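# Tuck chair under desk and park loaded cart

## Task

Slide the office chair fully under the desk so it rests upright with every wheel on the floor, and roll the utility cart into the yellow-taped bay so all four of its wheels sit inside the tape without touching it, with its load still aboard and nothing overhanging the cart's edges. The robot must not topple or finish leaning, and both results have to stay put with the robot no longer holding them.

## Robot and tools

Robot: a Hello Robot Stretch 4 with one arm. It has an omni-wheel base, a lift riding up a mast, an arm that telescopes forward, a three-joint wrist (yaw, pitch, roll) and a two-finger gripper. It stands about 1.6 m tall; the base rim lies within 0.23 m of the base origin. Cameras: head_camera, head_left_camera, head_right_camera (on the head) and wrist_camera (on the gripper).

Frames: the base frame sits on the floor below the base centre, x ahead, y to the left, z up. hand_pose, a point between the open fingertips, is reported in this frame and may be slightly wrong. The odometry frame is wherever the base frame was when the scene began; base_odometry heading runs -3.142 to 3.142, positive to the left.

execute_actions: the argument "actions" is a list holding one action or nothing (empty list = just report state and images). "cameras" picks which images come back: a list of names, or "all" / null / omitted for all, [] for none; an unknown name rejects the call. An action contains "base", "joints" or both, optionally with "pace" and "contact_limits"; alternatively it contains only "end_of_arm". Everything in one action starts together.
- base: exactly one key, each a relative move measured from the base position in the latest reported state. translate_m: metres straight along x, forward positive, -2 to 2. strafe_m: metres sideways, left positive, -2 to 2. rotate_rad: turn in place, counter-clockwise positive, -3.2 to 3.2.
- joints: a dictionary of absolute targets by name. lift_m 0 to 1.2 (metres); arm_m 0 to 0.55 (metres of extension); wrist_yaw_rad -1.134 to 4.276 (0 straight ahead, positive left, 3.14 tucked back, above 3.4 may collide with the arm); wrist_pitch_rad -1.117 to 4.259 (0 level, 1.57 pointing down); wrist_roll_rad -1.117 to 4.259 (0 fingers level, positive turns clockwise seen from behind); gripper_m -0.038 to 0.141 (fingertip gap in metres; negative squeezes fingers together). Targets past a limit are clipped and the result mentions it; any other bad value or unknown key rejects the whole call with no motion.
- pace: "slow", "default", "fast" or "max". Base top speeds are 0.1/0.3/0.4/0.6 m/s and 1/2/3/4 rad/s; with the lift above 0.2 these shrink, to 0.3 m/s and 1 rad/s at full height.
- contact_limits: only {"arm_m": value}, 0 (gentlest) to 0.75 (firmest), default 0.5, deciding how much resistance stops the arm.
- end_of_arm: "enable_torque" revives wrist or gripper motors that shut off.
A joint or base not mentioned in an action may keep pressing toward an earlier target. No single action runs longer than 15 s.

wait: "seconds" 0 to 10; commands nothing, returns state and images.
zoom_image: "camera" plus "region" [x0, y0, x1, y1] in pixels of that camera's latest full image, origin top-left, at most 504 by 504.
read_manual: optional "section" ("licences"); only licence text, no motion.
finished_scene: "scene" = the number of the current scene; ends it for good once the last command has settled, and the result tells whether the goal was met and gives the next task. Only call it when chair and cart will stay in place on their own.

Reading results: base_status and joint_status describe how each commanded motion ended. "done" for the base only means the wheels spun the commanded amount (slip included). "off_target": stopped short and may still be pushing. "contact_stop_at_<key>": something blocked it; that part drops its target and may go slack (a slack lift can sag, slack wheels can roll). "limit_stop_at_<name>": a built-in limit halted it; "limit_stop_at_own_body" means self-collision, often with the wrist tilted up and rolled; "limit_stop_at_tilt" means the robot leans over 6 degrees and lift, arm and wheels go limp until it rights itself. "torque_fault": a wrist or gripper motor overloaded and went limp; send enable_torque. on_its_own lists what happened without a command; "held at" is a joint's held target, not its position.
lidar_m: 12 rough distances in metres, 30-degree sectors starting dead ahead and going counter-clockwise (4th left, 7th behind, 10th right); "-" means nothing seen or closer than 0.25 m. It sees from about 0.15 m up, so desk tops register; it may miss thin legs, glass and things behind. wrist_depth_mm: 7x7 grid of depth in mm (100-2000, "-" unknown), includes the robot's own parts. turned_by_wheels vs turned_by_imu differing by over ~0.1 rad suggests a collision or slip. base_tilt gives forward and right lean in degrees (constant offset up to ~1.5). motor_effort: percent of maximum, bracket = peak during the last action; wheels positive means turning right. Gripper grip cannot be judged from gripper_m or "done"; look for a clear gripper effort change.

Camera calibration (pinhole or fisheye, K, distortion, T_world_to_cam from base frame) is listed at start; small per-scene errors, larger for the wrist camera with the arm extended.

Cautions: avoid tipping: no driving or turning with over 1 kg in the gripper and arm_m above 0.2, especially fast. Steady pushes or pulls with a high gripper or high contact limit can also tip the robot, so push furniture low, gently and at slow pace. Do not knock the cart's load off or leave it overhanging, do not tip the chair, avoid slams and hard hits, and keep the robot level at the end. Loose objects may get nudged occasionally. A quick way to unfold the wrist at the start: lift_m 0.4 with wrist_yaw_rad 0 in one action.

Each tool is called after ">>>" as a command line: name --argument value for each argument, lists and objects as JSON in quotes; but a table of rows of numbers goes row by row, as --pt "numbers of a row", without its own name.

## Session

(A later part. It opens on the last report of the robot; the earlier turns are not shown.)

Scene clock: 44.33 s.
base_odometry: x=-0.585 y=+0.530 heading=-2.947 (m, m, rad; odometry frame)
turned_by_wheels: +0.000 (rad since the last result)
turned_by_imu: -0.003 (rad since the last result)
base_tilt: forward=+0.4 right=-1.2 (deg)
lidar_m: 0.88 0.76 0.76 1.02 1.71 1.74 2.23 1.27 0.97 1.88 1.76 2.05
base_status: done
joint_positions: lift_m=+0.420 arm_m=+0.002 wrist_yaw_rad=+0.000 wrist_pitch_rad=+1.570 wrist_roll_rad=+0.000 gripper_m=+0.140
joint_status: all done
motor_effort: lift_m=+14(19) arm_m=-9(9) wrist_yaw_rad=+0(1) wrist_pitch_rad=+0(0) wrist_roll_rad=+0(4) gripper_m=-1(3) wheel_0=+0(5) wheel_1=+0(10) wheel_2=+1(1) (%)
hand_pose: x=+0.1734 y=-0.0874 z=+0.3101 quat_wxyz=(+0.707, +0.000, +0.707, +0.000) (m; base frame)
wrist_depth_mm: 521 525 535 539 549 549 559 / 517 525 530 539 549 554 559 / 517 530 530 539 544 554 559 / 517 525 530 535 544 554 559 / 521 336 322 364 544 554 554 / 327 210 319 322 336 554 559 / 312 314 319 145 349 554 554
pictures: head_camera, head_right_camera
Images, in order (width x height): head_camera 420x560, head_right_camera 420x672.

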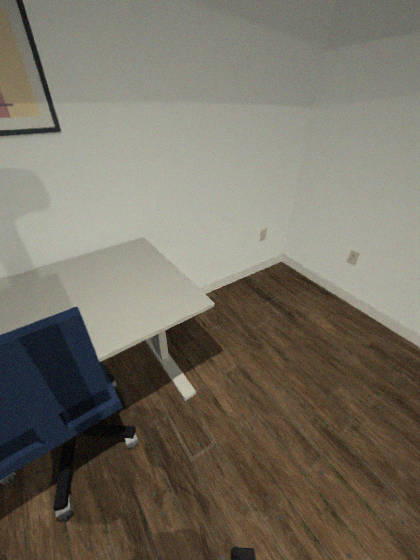

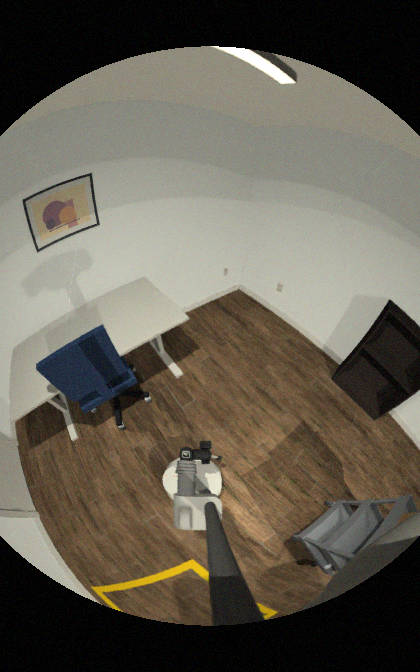

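>>> execute_actions --actions '[{"base": {"strafe_m": -1.6}, "joints": {"lift_m": 0.32, "wrist_pitch_rad": 0.0}, "pace": "max"}]' --cameras '["head_right_camera"]'

>>> execute_actions --actions '[{"base": {"rotate_rad": 2.05}, "pace": "max"}]' --cameras '["head_camera", "head_left_camera", "wrist_camera"]'

Scene clock: 48.83 s.
base_odometry: x=-0.894 y=+2.100 heading=-2.947 (m, m, rad; odometry frame)
turned_by_wheels: +0.000 (rad since the last result)
turned_by_imu: -0.004 (rad since the last result)
base_tilt: forward=+0.3 right=-1.1 (deg)
lidar_m: 0.59 2.00 1.93 2.17 0.58 0.60 0.88 1.56 1.26 0.82 0.45 0.45
base_status: done
joint_positions: lift_m=+0.320 arm_m=+0.002 wrist_yaw_rad=+0.000 wrist_pitch_rad=+0.002 wrist_roll_rad=+0.000 gripper_m=+0.140
joint_status: all done
motor_effort: lift_m=+17(16) arm_m=-9(9) wrist_yaw_rad=+0(1) wrist_pitch_rad=-6(7) wrist_roll_rad=+0(1) gripper_m=-1(0) wheel_0=-1(7) wheel_1=+0(14) wheel_2=+1(3) (%)
hand_pose: x=+0.4616 y=-0.0874 z=+0.4977 quat_wxyz=(+1.000, +0.000, +0.001, +0.000) (m; base frame)
wrist_depth_mm: - - 634 715 597 488 427 / - - 634 723 597 477 415 / - - 615 459 342 297 312 / 1921 - 627 707 609 500 430 / 1921 - 634 715 615 500 433 / 1863 210 609 699 585 488 433 / 1281 1182 615 144 627 492 439
pictures: head_right_camera
Images, in order (width x height): head_right_camera 420x672.

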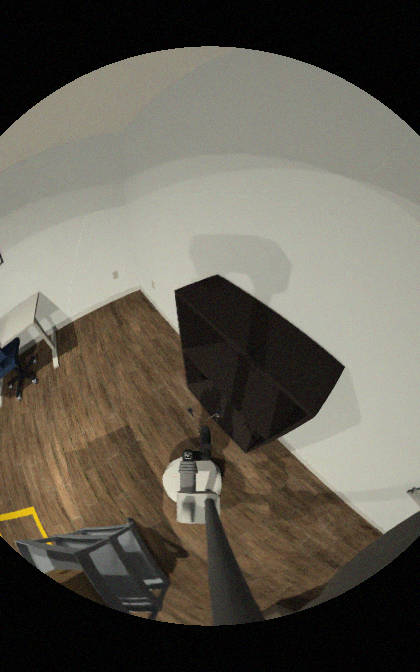

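Scene clock: 50.63 s.
base_odometry: x=-0.894 y=+2.100 heading=-0.897 (m, m, rad; odometry frame)
turned_by_wheels: +2.050 (rad since the last result)
turned_by_imu: +2.007 (rad since the last result)
base_tilt: forward=+0.3 right=-1.5 (deg)
lidar_m: 0.63 0.58 0.83 1.56 1.32 0.83 0.44 0.43 0.59 1.83 1.91 2.13
base_status: done
joint_positions: lift_m=+0.320 arm_m=+0.002 wrist_yaw_rad=+0.000 wrist_pitch_rad=+0.002 wrist_roll_rad=+0.000 gripper_m=+0.140
joint_status: not commanded
motor_effort: lift_m=+18(17) arm_m=-9(9) wrist_yaw_rad=-1(0) wrist_pitch_rad=-6(6) wrist_roll_rad=-1(1) gripper_m=-1(0) wheel_0=+1(10) wheel_1=+2(10) wheel_2=+1(12) (%)
hand_pose: x=+0.4617 y=-0.0873 z=+0.4976 quat_wxyz=(+1.000, +0.000, +0.001, +0.000) (m; base frame)
wrist_depth_mm: 421 564 - - - - - / 569 668 - - - - - / - - - - - - 1708 / - - - - - - - / 366 539 - - - - - / 379 211 1618 1756 1397 1499 1537 / 778 778 1182 145 1182 1078 1098
pictures: head_camera, head_left_camera, wrist_camera
camera_calibration (this result's frames):
wrist_camera: T_world_to_cam=[[-0.0650307, -0.996286, -0.0564365, -0.0416312], [0.0222512, 0.0550944, -0.998233, 0.551754], [0.997635, -0.0661716, 0.0185858, -0.248256], [0, 0, 0, 1]] pos_world=[0.232685, -0.0883026, 0.553044]
Images, in order (width x height): head_camera 420x560, head_left_camera 420x672, wrist_camera 616x392.

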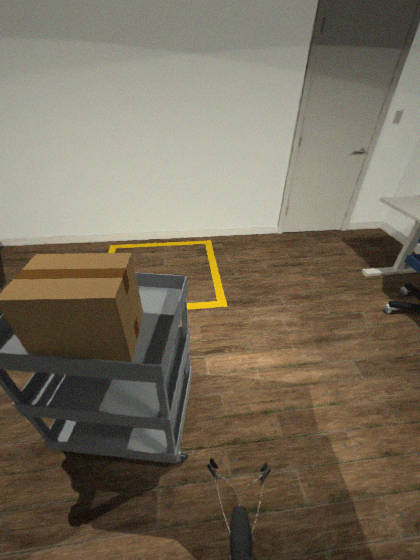

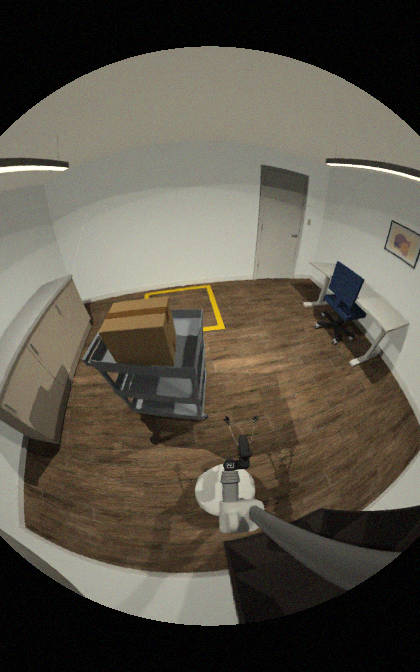

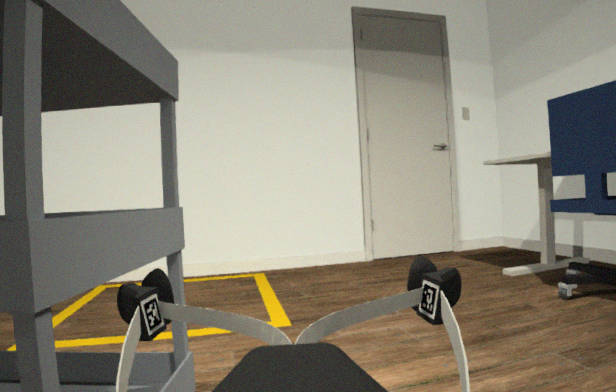

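>>> zoom_image --camera "head_camera" --region '[0, 230, 280, 510]'

Region (0, 230, 280, 510) of head_camera's 420x560 image, scaled by 1.800, with more detail than that image has.

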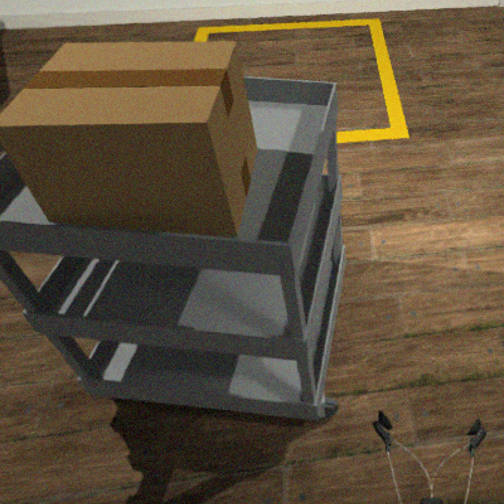

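>>> execute_actions --actions '[{"base": {"rotate_rad": 0.098}, "pace": "fast"}]' --cameras '[]'

>>> execute_actions --actions '[{"base": {"strafe_m": 0.49}, "pace": "max"}]' --cameras '["head_camera", "wrist_camera"]'

Scene clock: 57.93 s.
base_odometry: x=-0.894 y=+2.100 heading=-0.799 (m, m, rad; odometry frame)
turned_by_wheels: +0.098 (rad since the last result)
turned_by_imu: +0.095 (rad since the last result)
base_tilt: forward=+0.3 right=-1.2 (deg)
lidar_m: 0.59 0.60 0.94 1.54 1.16 0.81 0.45 0.47 0.63 2.34 1.92 2.27
base_status: done
joint_positions: lift_m=+0.320 arm_m=+0.002 wrist_yaw_rad=+0.000 wrist_pitch_rad=+0.002 wrist_roll_rad=+0.000 gripper_m=+0.140
joint_status: not commanded
motor_effort: lift_m=+18(18) arm_m=-9(9) wrist_yaw_rad=-1(1) wrist_pitch_rad=-6(5) wrist_roll_rad=-1(1) gripper_m=+1(0) wheel_0=+0(9) wheel_1=+1(7) wheel_2=+1(7) (%)
hand_pose: x=+0.4617 y=-0.0874 z=+0.4976 quat_wxyz=(+1.000, +0.000, +0.001, +0.000) (m; base frame)
wrist_depth_mm: 404 462 - - - - - / 512 634 778 - - - - / - - - - - - - / 842 - - - - - - / 345 410 - - - - - / 351 210 1499 1756 1430 1464 1537 / 831 809 809 145 1182 1078 1098
pictures: none
No camera images: the call's "cameras" was empty. Leave "cameras" out to get every camera's image.

Scene clock: 60.20 s.
base_odometry: x=-0.543 y=+2.442 heading=-0.799 (m, m, rad; odometry frame)
turned_by_wheels: +0.000 (rad since the last result)
turned_by_imu: +0.000 (rad since the last result)
base_tilt: forward=+0.4 right=-1.1 (deg)
lidar_m: 0.61 0.70 1.08 1.12 1.18 0.84 0.79 0.64 0.65 2.45 2.38 0.64
base_status: done
joint_positions: lift_m=+0.320 arm_m=+0.002 wrist_yaw_rad=+0.000 wrist_pitch_rad=+0.002 wrist_roll_rad=+0.000 gripper_m=+0.140
joint_status: not commanded
motor_effort: lift_m=+17(18) arm_m=-9(9) wrist_yaw_rad=+1(0) wrist_pitch_rad=-5(6) wrist_roll_rad=-1(0) gripper_m=+1(0) wheel_0=+2(11) wheel_1=-1(14) wheel_2=+0(1) (%)
hand_pose: x=+0.4617 y=-0.0874 z=+0.4976 quat_wxyz=(+1.000, +0.000, +0.001, +0.000) (m; base frame)
wrist_depth_mm: 439 445 469 488 496 480 - / - - 683 723 741 - - / 1756 - - - - - - / 1708 - - - 820 585 377 / 421 413 402 394 387 377 373 / 445 210 410 1618 387 1499 1308 / 1182 1182 854 145 820 1008 382
pictures: head_camera, wrist_camera
camera_calibration (this result's frames):
wrist_camera: T_world_to_cam=[[-0.0652072, -0.996274, -0.0564373, -0.0416002], [0.0222724, 0.0550904, -0.998233, 0.551751], [0.997623, -0.066349, 0.0185971, -0.24826], [0, 0, 0, 1]] pos_world=[0.232668, -0.0883132, 0.553045]
Images, in order (width x height): head_camera 420x560, wrist_camera 616x392.

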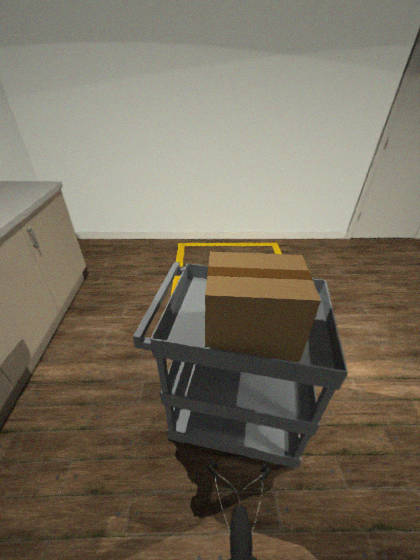

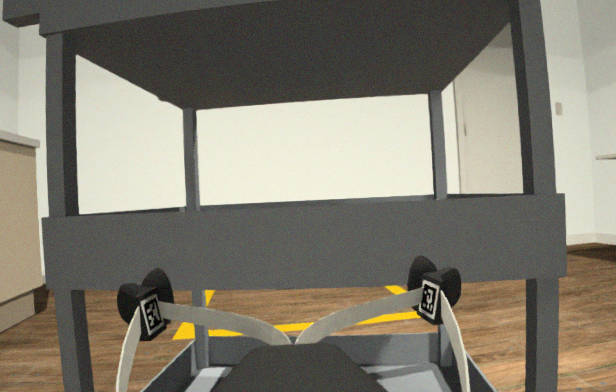

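>>> execute_actions --actions '[{"base": {"translate_m": 0.135}, "pace": "fast"}]' --cameras '[]'

>>> execute_actions --actions '[{"base": {"translate_m": 0.5}}]' --cameras '["head_camera", "wrist_camera"]'

Scene clock: 61.80 s.
base_odometry: x=-0.448 y=+2.345 heading=-0.799 (m, m, rad; odometry frame)
turned_by_wheels: +0.000 (rad since the last result)
turned_by_imu: -0.001 (rad since the last result)
base_tilt: forward=+0.4 right=-1.2 (deg)
lidar_m: 0.49 0.55 1.08 1.05 1.40 1.00 0.92 0.74 0.84 2.88 2.34 0.49
base_status: done
joint_positions: lift_m=+0.320 arm_m=+0.002 wrist_yaw_rad=+0.000 wrist_pitch_rad=+0.002 wrist_roll_rad=+0.000 gripper_m=+0.140
joint_status: not commanded
motor_effort: lift_m=+18(17) arm_m=-9(9) wrist_yaw_rad=+0(0) wrist_pitch_rad=-5(6) wrist_roll_rad=+0(0) gripper_m=+0(1) wheel_0=+1(10) wheel_1=+0(6) wheel_2=+2(10) (%)
hand_pose: x=+0.4617 y=-0.0874 z=+0.4976 quat_wxyz=(+1.000, +0.000, +0.001, +0.000) (m; base frame)
wrist_depth_mm: - 445 473 488 496 517 - / - - 683 715 - - - / - - - - - - - / - - - - - 634 - / 278 272 266 259 254 248 243 / 279 210 264 260 253 248 245 / 1308 1205 741 144 1205 1008 1098
pictures: none
No camera images: the call's "cameras" was empty. Leave "cameras" out to get every camera's image.

Scene clock: 64.97 s.
base_odometry: x=-0.100 y=+1.987 heading=-0.798 (m, m, rad; odometry frame)
turned_by_wheels: +0.000 (rad since the last result)
turned_by_imu: -0.004 (rad since the last result)
base_tilt: forward=+0.2 right=-1.2 (deg)
lidar_m: 0.44 0.48 1.14 1.04 1.08 1.53 1.41 1.18 1.48 2.25 2.24 0.49
base_status: done
joint_positions: lift_m=+0.320 arm_m=+0.001 wrist_yaw_rad=+0.002 wrist_pitch_rad=+0.002 wrist_roll_rad=+0.000 gripper_m=+0.140
joint_status: not commanded
motor_effort: lift_m=+18(17) arm_m=-2(9) wrist_yaw_rad=-6(44) wrist_pitch_rad=-5(6) wrist_roll_rad=+0(0) gripper_m=-1(3) wheel_0=+2(1) wheel_1=+1(8) wheel_2=+0(20) (%)
hand_pose: x=+0.4607 y=-0.0868 z=+0.4977 quat_wxyz=(+1.000, +0.000, +0.001, +0.001) (m; base frame)
wrist_depth_mm: 439 449 473 484 492 - - / 1921 640 676 - - - - / 1983 - - - - - - / 1921 - - - 707 496 384 / 227 232 238 245 251 259 266 / 227 211 237 244 250 259 267 / 228 235 683 139 723 1078 1118
pictures: head_camera, wrist_camera
camera_calibration (this result's frames):
wrist_camera: T_world_to_cam=[[-0.063086, -0.99642, -0.0562755, -0.0421204], [0.022302, 0.0549662, -0.998239, 0.551759], [0.997759, -0.06423, 0.0187546, -0.247233], [0, 0, 0, 1]] pos_world=[0.231717, -0.0881774, 0.553054]
Images, in order (width x height): head_camera 420x560, wrist_camera 616x392.

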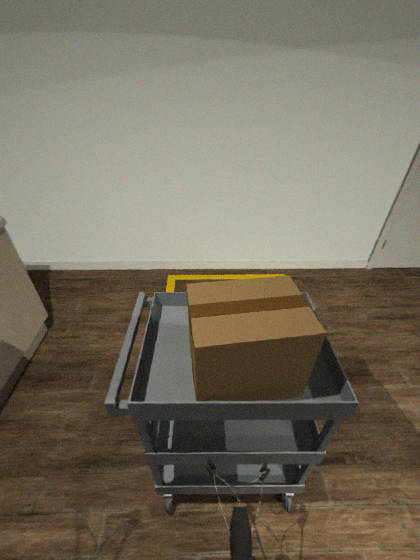

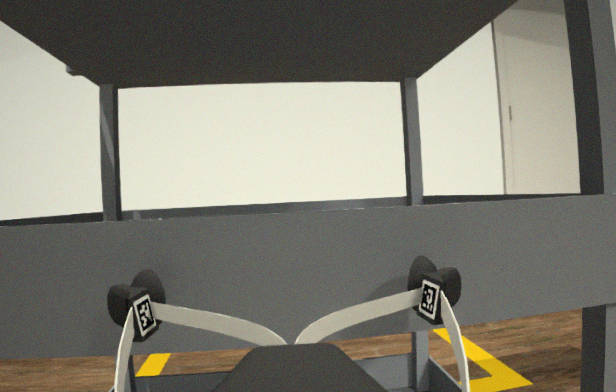

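>>> execute_actions --actions '[{"base": {"translate_m": 0.96}}]' --cameras '["head_camera", "head_left_camera", "wrist_camera"]'

Scene clock: 69.93 s.
base_odometry: x=+0.571 y=+1.300 heading=-0.798 (m, m, rad; odometry frame)
turned_by_wheels: +0.000 (rad since the last result)
turned_by_imu: -0.004 (rad since the last result)
base_tilt: forward=+0.3 right=-1.1 (deg)
lidar_m: 0.44 0.43 1.23 1.13 1.15 1.52 2.12 2.13 2.32 2.07 2.09 0.54
base_status: done
joint_positions: lift_m=+0.320 arm_m=+0.001 wrist_yaw_rad=-0.001 wrist_pitch_rad=+0.002 wrist_roll_rad=+0.000 gripper_m=+0.140
joint_status: not commanded
motor_effort: lift_m=+17(17) arm_m=-3(3) wrist_yaw_rad=+1(28) wrist_pitch_rad=-5(5) wrist_roll_rad=+0(0) gripper_m=+0(4) wheel_0=+2(11) wheel_1=+1(9) wheel_2=+1(9) (%)
hand_pose: x=+0.4605 y=-0.0876 z=+0.4977 quat_wxyz=(+1.000, +0.000, +0.001, +0.000) (m; base frame)
wrist_depth_mm: 439 449 469 488 496 449 1255 / 564 1078 691 715 1205 1229 1308 / 1078 1098 1138 1160 1205 1229 1308 / 1042 1098 1118 1160 1182 382 1281 / 214 231 255 279 309 353 1281 / 213 210 249 276 301 384 1281 / 212 237 1098 145 1138 402 1098
pictures: head_camera, head_left_camera, wrist_camera
camera_calibration (this result's frames):
wrist_camera: T_world_to_cam=[[-0.0658298, -0.996243, -0.0562746, -0.0416488], [0.0224357, 0.0549049, -0.998239, 0.551736], [0.997579, -0.0669765, 0.018737, -0.247193], [0, 0, 0, 1]] pos_world=[0.231475, -0.0883414, 0.553053]
Images, in order (width x height): head_camera 420x560, head_left_camera 420x672, wrist_camera 616x392.

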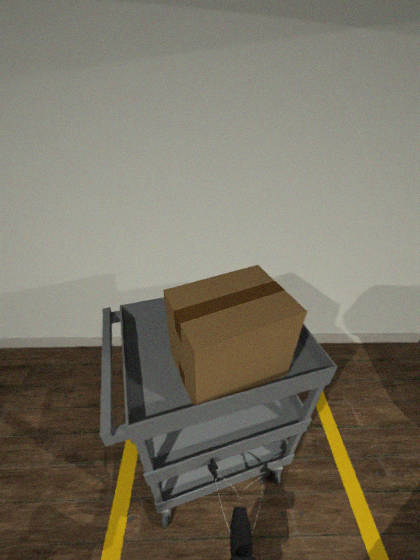

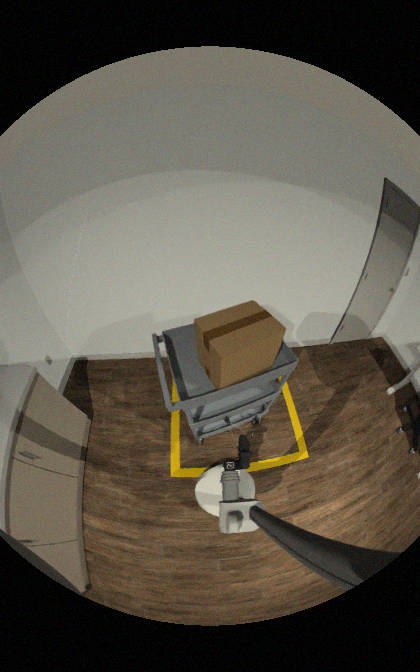

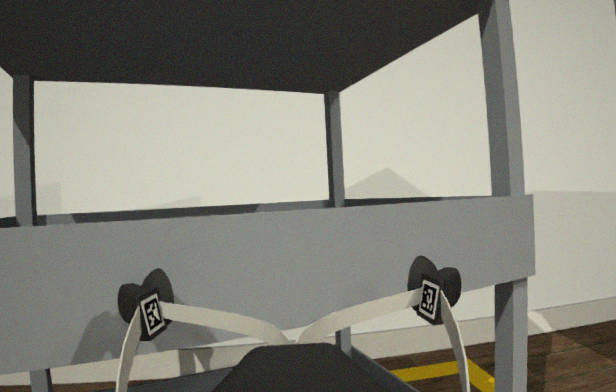

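>>> zoom_image --camera "head_camera" --region '[70, 260, 370, 560]'

>>> zoom_image --camera "head_left_camera" --region '[130, 290, 330, 490]'

Region (70, 260, 370, 560) of head_camera's 420x560 image, scaled by 1.680, with more detail than that image has.

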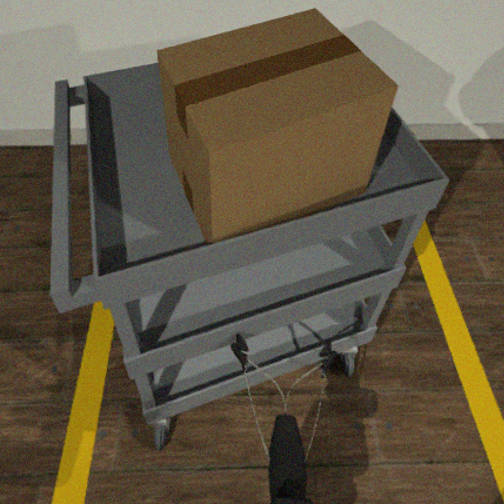

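Region (130, 290, 330, 490) of head_left_camera's 420x672 image, scaled by 2.520, with more detail than that image has.

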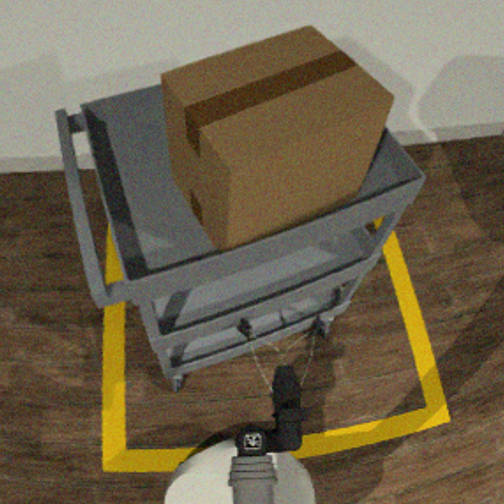

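>>> execute_actions --actions '[{"base": {"strafe_m": 0.45}, "joints": {"wrist_yaw_rad": -1.1}, "pace": "max"}]' --cameras '["head_camera", "head_left_camera", "head_right_camera"]'

Scene clock: 73.87 s.
base_odometry: x=+0.893 y=+1.614 heading=-0.798 (m, m, rad; odometry frame)
turned_by_wheels: +0.000 (rad since the last result)
turned_by_imu: -0.001 (rad since the last result)
base_tilt: forward=+0.3 right=-1.2 (deg)
lidar_m: 0.52 1.37 0.76 0.70 0.71 0.91 2.41 2.23 3.20 2.49 0.70 0.40
base_status: done
joint_positions: lift_m=+0.320 arm_m=+0.001 wrist_yaw_rad=-1.100 wrist_pitch_rad=+0.002 wrist_roll_rad=+0.000 gripper_m=+0.140
joint_status: all done
motor_effort: lift_m=+18(18) arm_m=-3(2) wrist_yaw_rad=-1(7) wrist_pitch_rad=-5(5) wrist_roll_rad=+0(1) gripper_m=-1(0) wheel_0=+2(14) wheel_1=-3(15) wheel_2=+0(4) (%)
hand_pose: x=+0.2251 y=-0.2967 z=+0.4976 quat_wxyz=(+0.853, +0.001, +0.001, -0.523) (m; base frame)
wrist_depth_mm: 413 459 - - - - - / 521 647 798 - - - - / 831 1537 - - - - - / 842 1464 1921 - - - - / 263 368 820 - - - - / 258 210 1537 1756 1397 1499 1576 / 260 854 854 145 1205 1078 1098
pictures: head_camera, head_left_camera, head_right_camera
Images, in order (width x height): head_camera 420x560, head_left_camera 420x672, head_right_camera 420x672.

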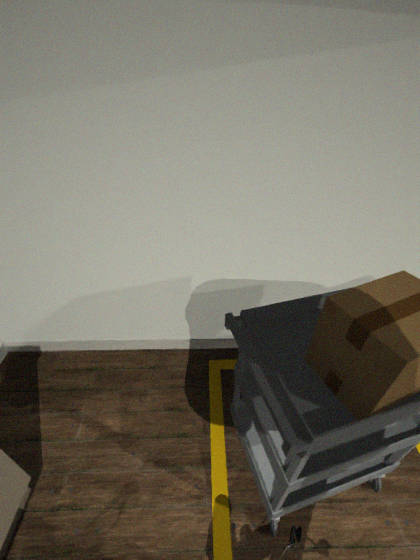

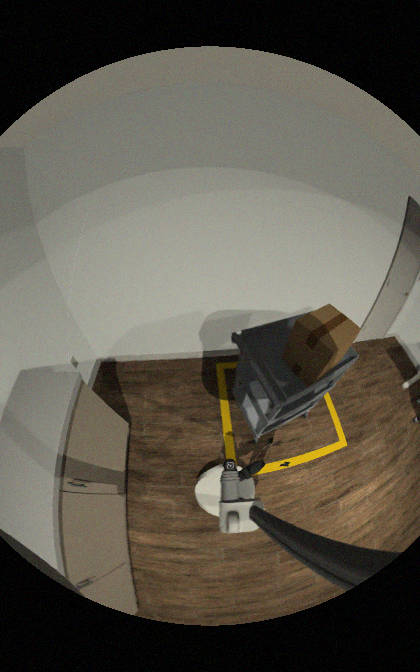

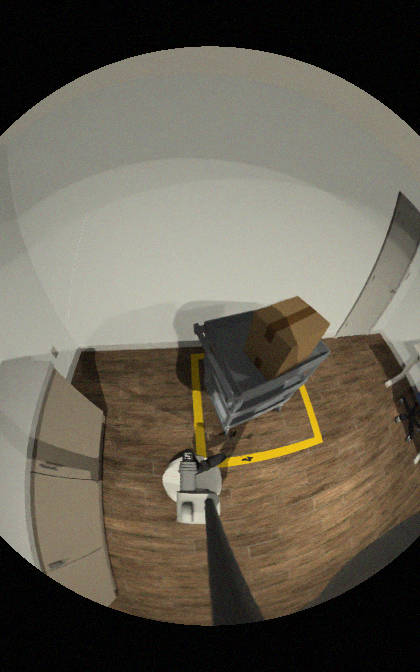

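>>> zoom_image --camera "head_camera" --region '[170, 300, 420, 550]'

>>> zoom_image --camera "head_left_camera" --region '[190, 300, 370, 480]'

Region (170, 300, 420, 550) of head_camera's 420x560 image, scaled by 2.016, with more detail than that image has.

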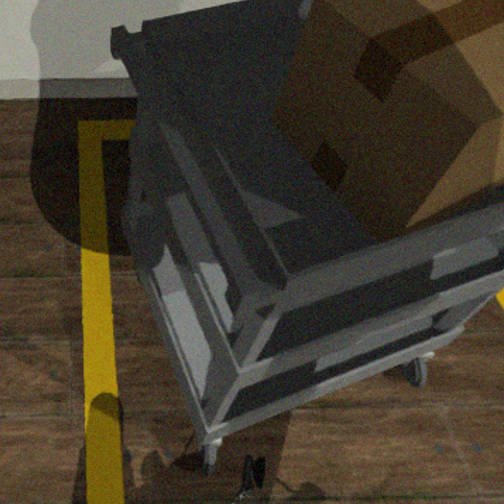

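Region (190, 300, 370, 480) of head_left_camera's 420x672 image, scaled by 2.800, with more detail than that image has.

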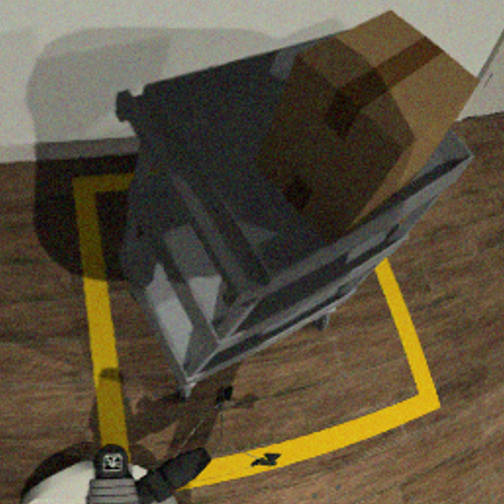

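>>> execute_actions --actions '[{"base": {"strafe_m": 0.28}, "joints": {"arm_m": 0.47}, "pace": "fast", "contact_limits": {"arm_m": 0.15}}]' --cameras '["head_camera", "head_right_camera", "wrist_camera"]'

Scene clock: 77.43 s.
base_odometry: x=+1.093 y=+1.810 heading=-0.798 (m, m, rad; odometry frame)
turned_by_wheels: +0.000 (rad since the last result)
turned_by_imu: -0.001 (rad since the last result)
base_tilt: forward=+0.2 right=-1.3 (deg)
lidar_m: 1.31 1.33 0.46 0.41 0.43 0.57 1.28 2.37 3.22 2.78 0.57 0.63
base_status: done
joint_positions: lift_m=+0.320 arm_m=+0.468 wrist_yaw_rad=-1.100 wrist_pitch_rad=+0.002 wrist_roll_rad=+0.000 gripper_m=+0.140
joint_status: all done
motor_effort: lift_m=+18(18) arm_m=+9(10) wrist_yaw_rad=+0(1) wrist_pitch_rad=-6(5) wrist_roll_rad=+0(0) gripper_m=+1(0) wheel_0=+1(12) wheel_1=+0(12) wheel_2=+0(3) (%)
contact_limits: arm_m 0.15
hand_pose: x=+0.6923 y=-0.2967 z=+0.4976 quat_wxyz=(+0.853, +0.001, +0.001, -0.523) (m; base frame)
wrist_depth_mm: 732 946 433 488 496 496 - / 732 960 1138 715 741 - - / 741 946 1182 - - - - / 732 931 1138 1661 917 750 436 / 732 931 340 334 329 322 317 / 715 211 340 334 327 917 1430 / 715 854 1078 145 878 768 1098
pictures: head_camera, head_right_camera, wrist_camera
camera_calibration (this result's frames):
wrist_camera: T_world_to_cam=[[-0.917374, -0.394027, -0.0562774, 0.533466], [0.0590567, 0.00507931, -0.998242, 0.517845], [0.39362, -0.919085, 0.0186103, -0.327141], [0, 0, 0, 1]] pos_world=[0.587575, -0.0931009, 0.553045]
Images, in order (width x height): head_camera 420x560, head_right_camera 420x672, wrist_camera 616x392.

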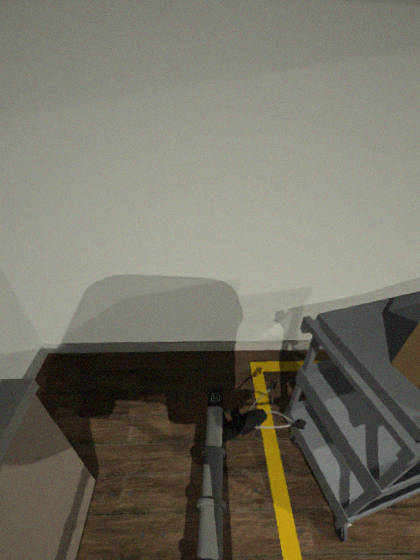

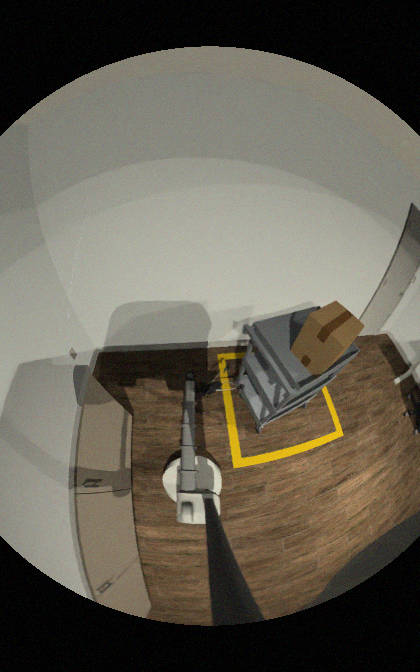

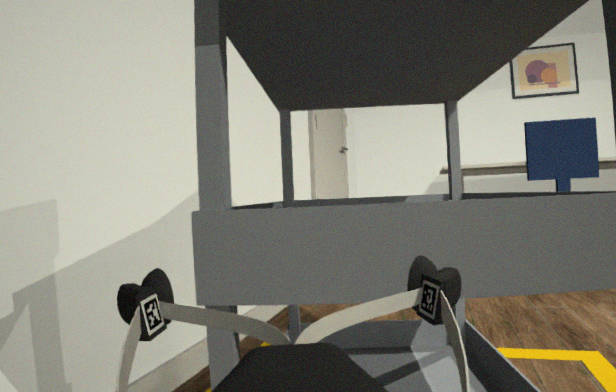

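>>> execute_actions --actions '[{"base": {"strafe_m": -0.22}, "pace": "slow"}]' --cameras '["head_camera", "head_right_camera", "wrist_camera"]'

Scene clock: 81.03 s.
base_odometry: x=+0.936 y=+1.656 heading=-0.797 (m, m, rad; odometry frame)
turned_by_wheels: +0.001 (rad since the last result)
turned_by_imu: +0.000 (rad since the last result)
base_tilt: forward=+0.3 right=-1.3 (deg)
lidar_m: 0.79 1.36 0.68 0.63 0.65 0.86 2.42 2.27 3.22 2.58 0.58 0.57
base_status: done
joint_positions: lift_m=+0.320 arm_m=+0.468 wrist_yaw_rad=-1.099 wrist_pitch_rad=+0.002 wrist_roll_rad=+0.000 gripper_m=+0.140
joint_status: not commanded
motor_effort: lift_m=+18(18) arm_m=+9(9) wrist_yaw_rad=-3(25) wrist_pitch_rad=-5(5) wrist_roll_rad=+0(1) gripper_m=+0(1) wheel_0=+6(19) wheel_1=-2(5) wheel_2=+3(5) (%)
hand_pose: x=+0.6924 y=-0.2967 z=+0.4977 quat_wxyz=(+0.853, +0.001, +0.001, -0.522) (m; base frame)
wrist_depth_mm: 723 707 473 488 500 539 - / 723 960 768 723 732 - - / 723 960 1308 - - - - / 723 264 1160 1863 831 535 - / 691 237 241 245 248 253 255 / 683 236 241 244 206 253 256 / 715 243 809 137 831 1078 1098
pictures: head_camera, head_right_camera, wrist_camera
camera_calibration (this result's frames):
wrist_camera: T_world_to_cam=[[-0.917223, -0.394379, -0.0562866, 0.533382], [0.0591196, 0.00497386, -0.998239, 0.517803], [0.393964, -0.918935, 0.0187534, -0.327436], [0, 0, 0, 1]] pos_world=[0.587615, -0.0931133, 0.553054]
Images, in order (width x height): head_camera 420x560, head_right_camera 420x672, wrist_camera 616x392.

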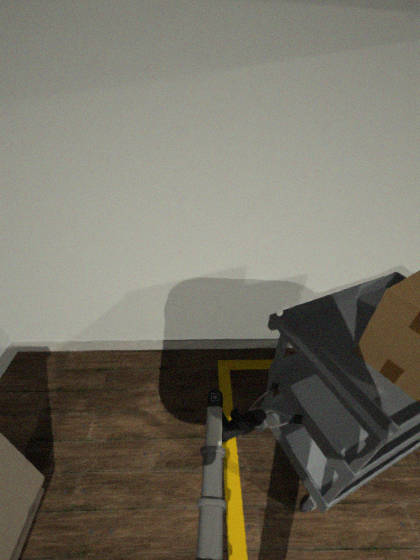

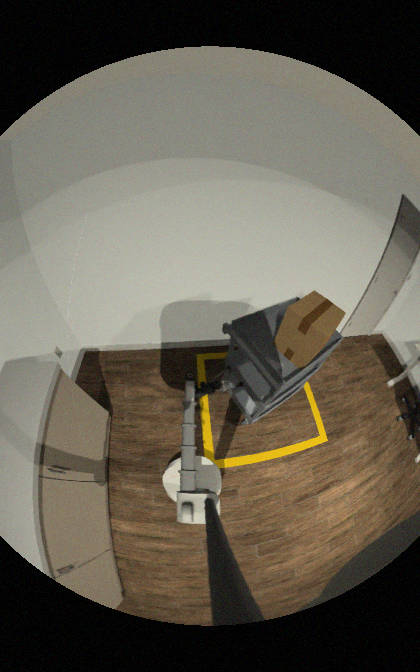

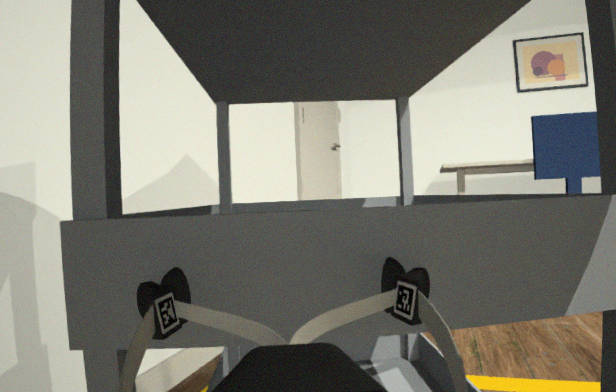

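>>> execute_actions --actions '[{"joints": {"arm_m": 0.3}, "pace": "max"}]'

Scene clock: 82.63 s.
base_odometry: x=+0.936 y=+1.656 heading=-0.798 (m, m, rad; odometry frame)
turned_by_wheels: +0.000 (rad since the last result)
turned_by_imu: -0.001 (rad since the last result)
base_tilt: forward=+0.5 right=-1.2 (deg)
lidar_m: 0.80 1.36 0.70 0.65 0.65 0.85 2.41 2.27 3.22 2.57 0.62 0.56
base_status: not commanded
joint_positions: lift_m=+0.320 arm_m=+0.302 wrist_yaw_rad=-1.100 wrist_pitch_rad=+0.002 wrist_roll_rad=+0.000 gripper_m=+0.140
joint_status: all done
motor_effort: lift_m=+17(18) arm_m=-9(10) wrist_yaw_rad=+1(5) wrist_pitch_rad=-5(5) wrist_roll_rad=+1(0) gripper_m=+1(2) wheel_0=+2(6) wheel_1=-2(2) wheel_2=+1(3) (%)
hand_pose: x=+0.5254 y=-0.2968 z=+0.4977 quat_wxyz=(+0.852, +0.001, +0.001, -0.523) (m; base frame)
wrist_depth_mm: 449 452 469 484 477 - - / 917 668 683 723 - - - / 917 1118 1661 - - - - / 878 1060 1499 - 332 - - / 306 312 315 322 325 - - / 309 210 315 320 324 1499 1537 / 878 976 878 145 1042 1078 1118
pictures: head_camera, head_left_camera, head_right_camera, wrist_camera
camera_calibration (this result's frames):
wrist_camera: T_world_to_cam=[[-0.917651, -0.393386, -0.0562584, 0.380634], [0.0590906, 0.00491851, -0.998241, 0.527673], [0.39297, -0.91936, 0.0187319, -0.261267], [0, 0, 0, 1]] pos_world=[0.420778, -0.0930578, 0.553052]
Images, in order (width x height): head_camera 420x560, head_left_camera 420x672, head_right_camera 420x672, wrist_camera 616x392.

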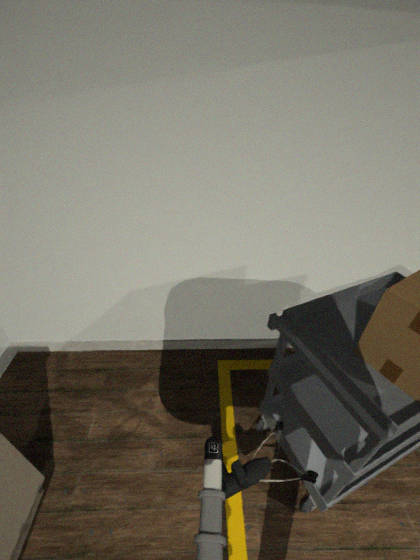

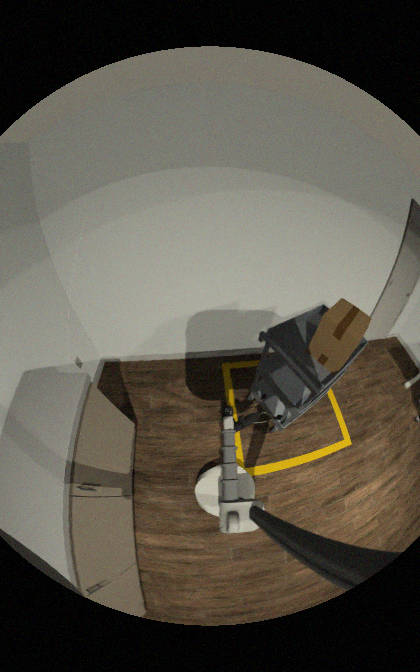

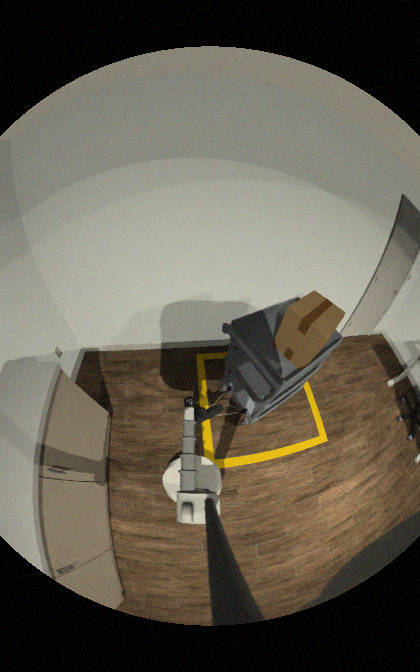

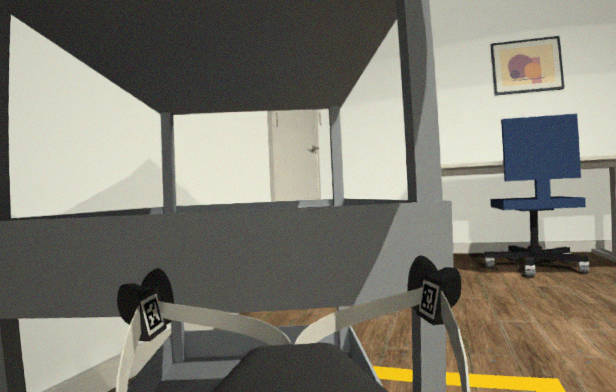

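>>> zoom_image --camera "head_right_camera" --region '[180, 280, 360, 480]'

>>> zoom_image --camera "wrist_camera" --region '[416, 90, 616, 290]'

Region (180, 280, 360, 480) of head_right_camera's 420x672 image, scaled by 2.520, with more detail than that image has; it fills the left 454 columns of this view, and the rest is white.

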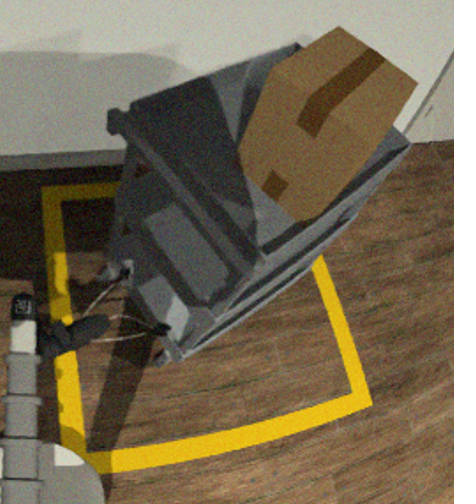

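Region (416, 90, 616, 290) of wrist_camera's 616x392 image, scaled by 2.520.

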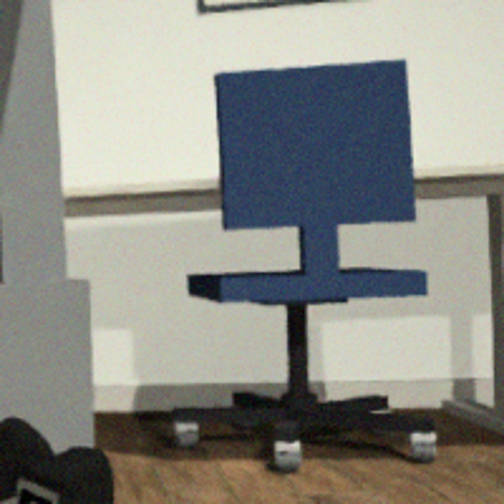

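>>> finished_scene --scene 2

The scene is finished: the task was done.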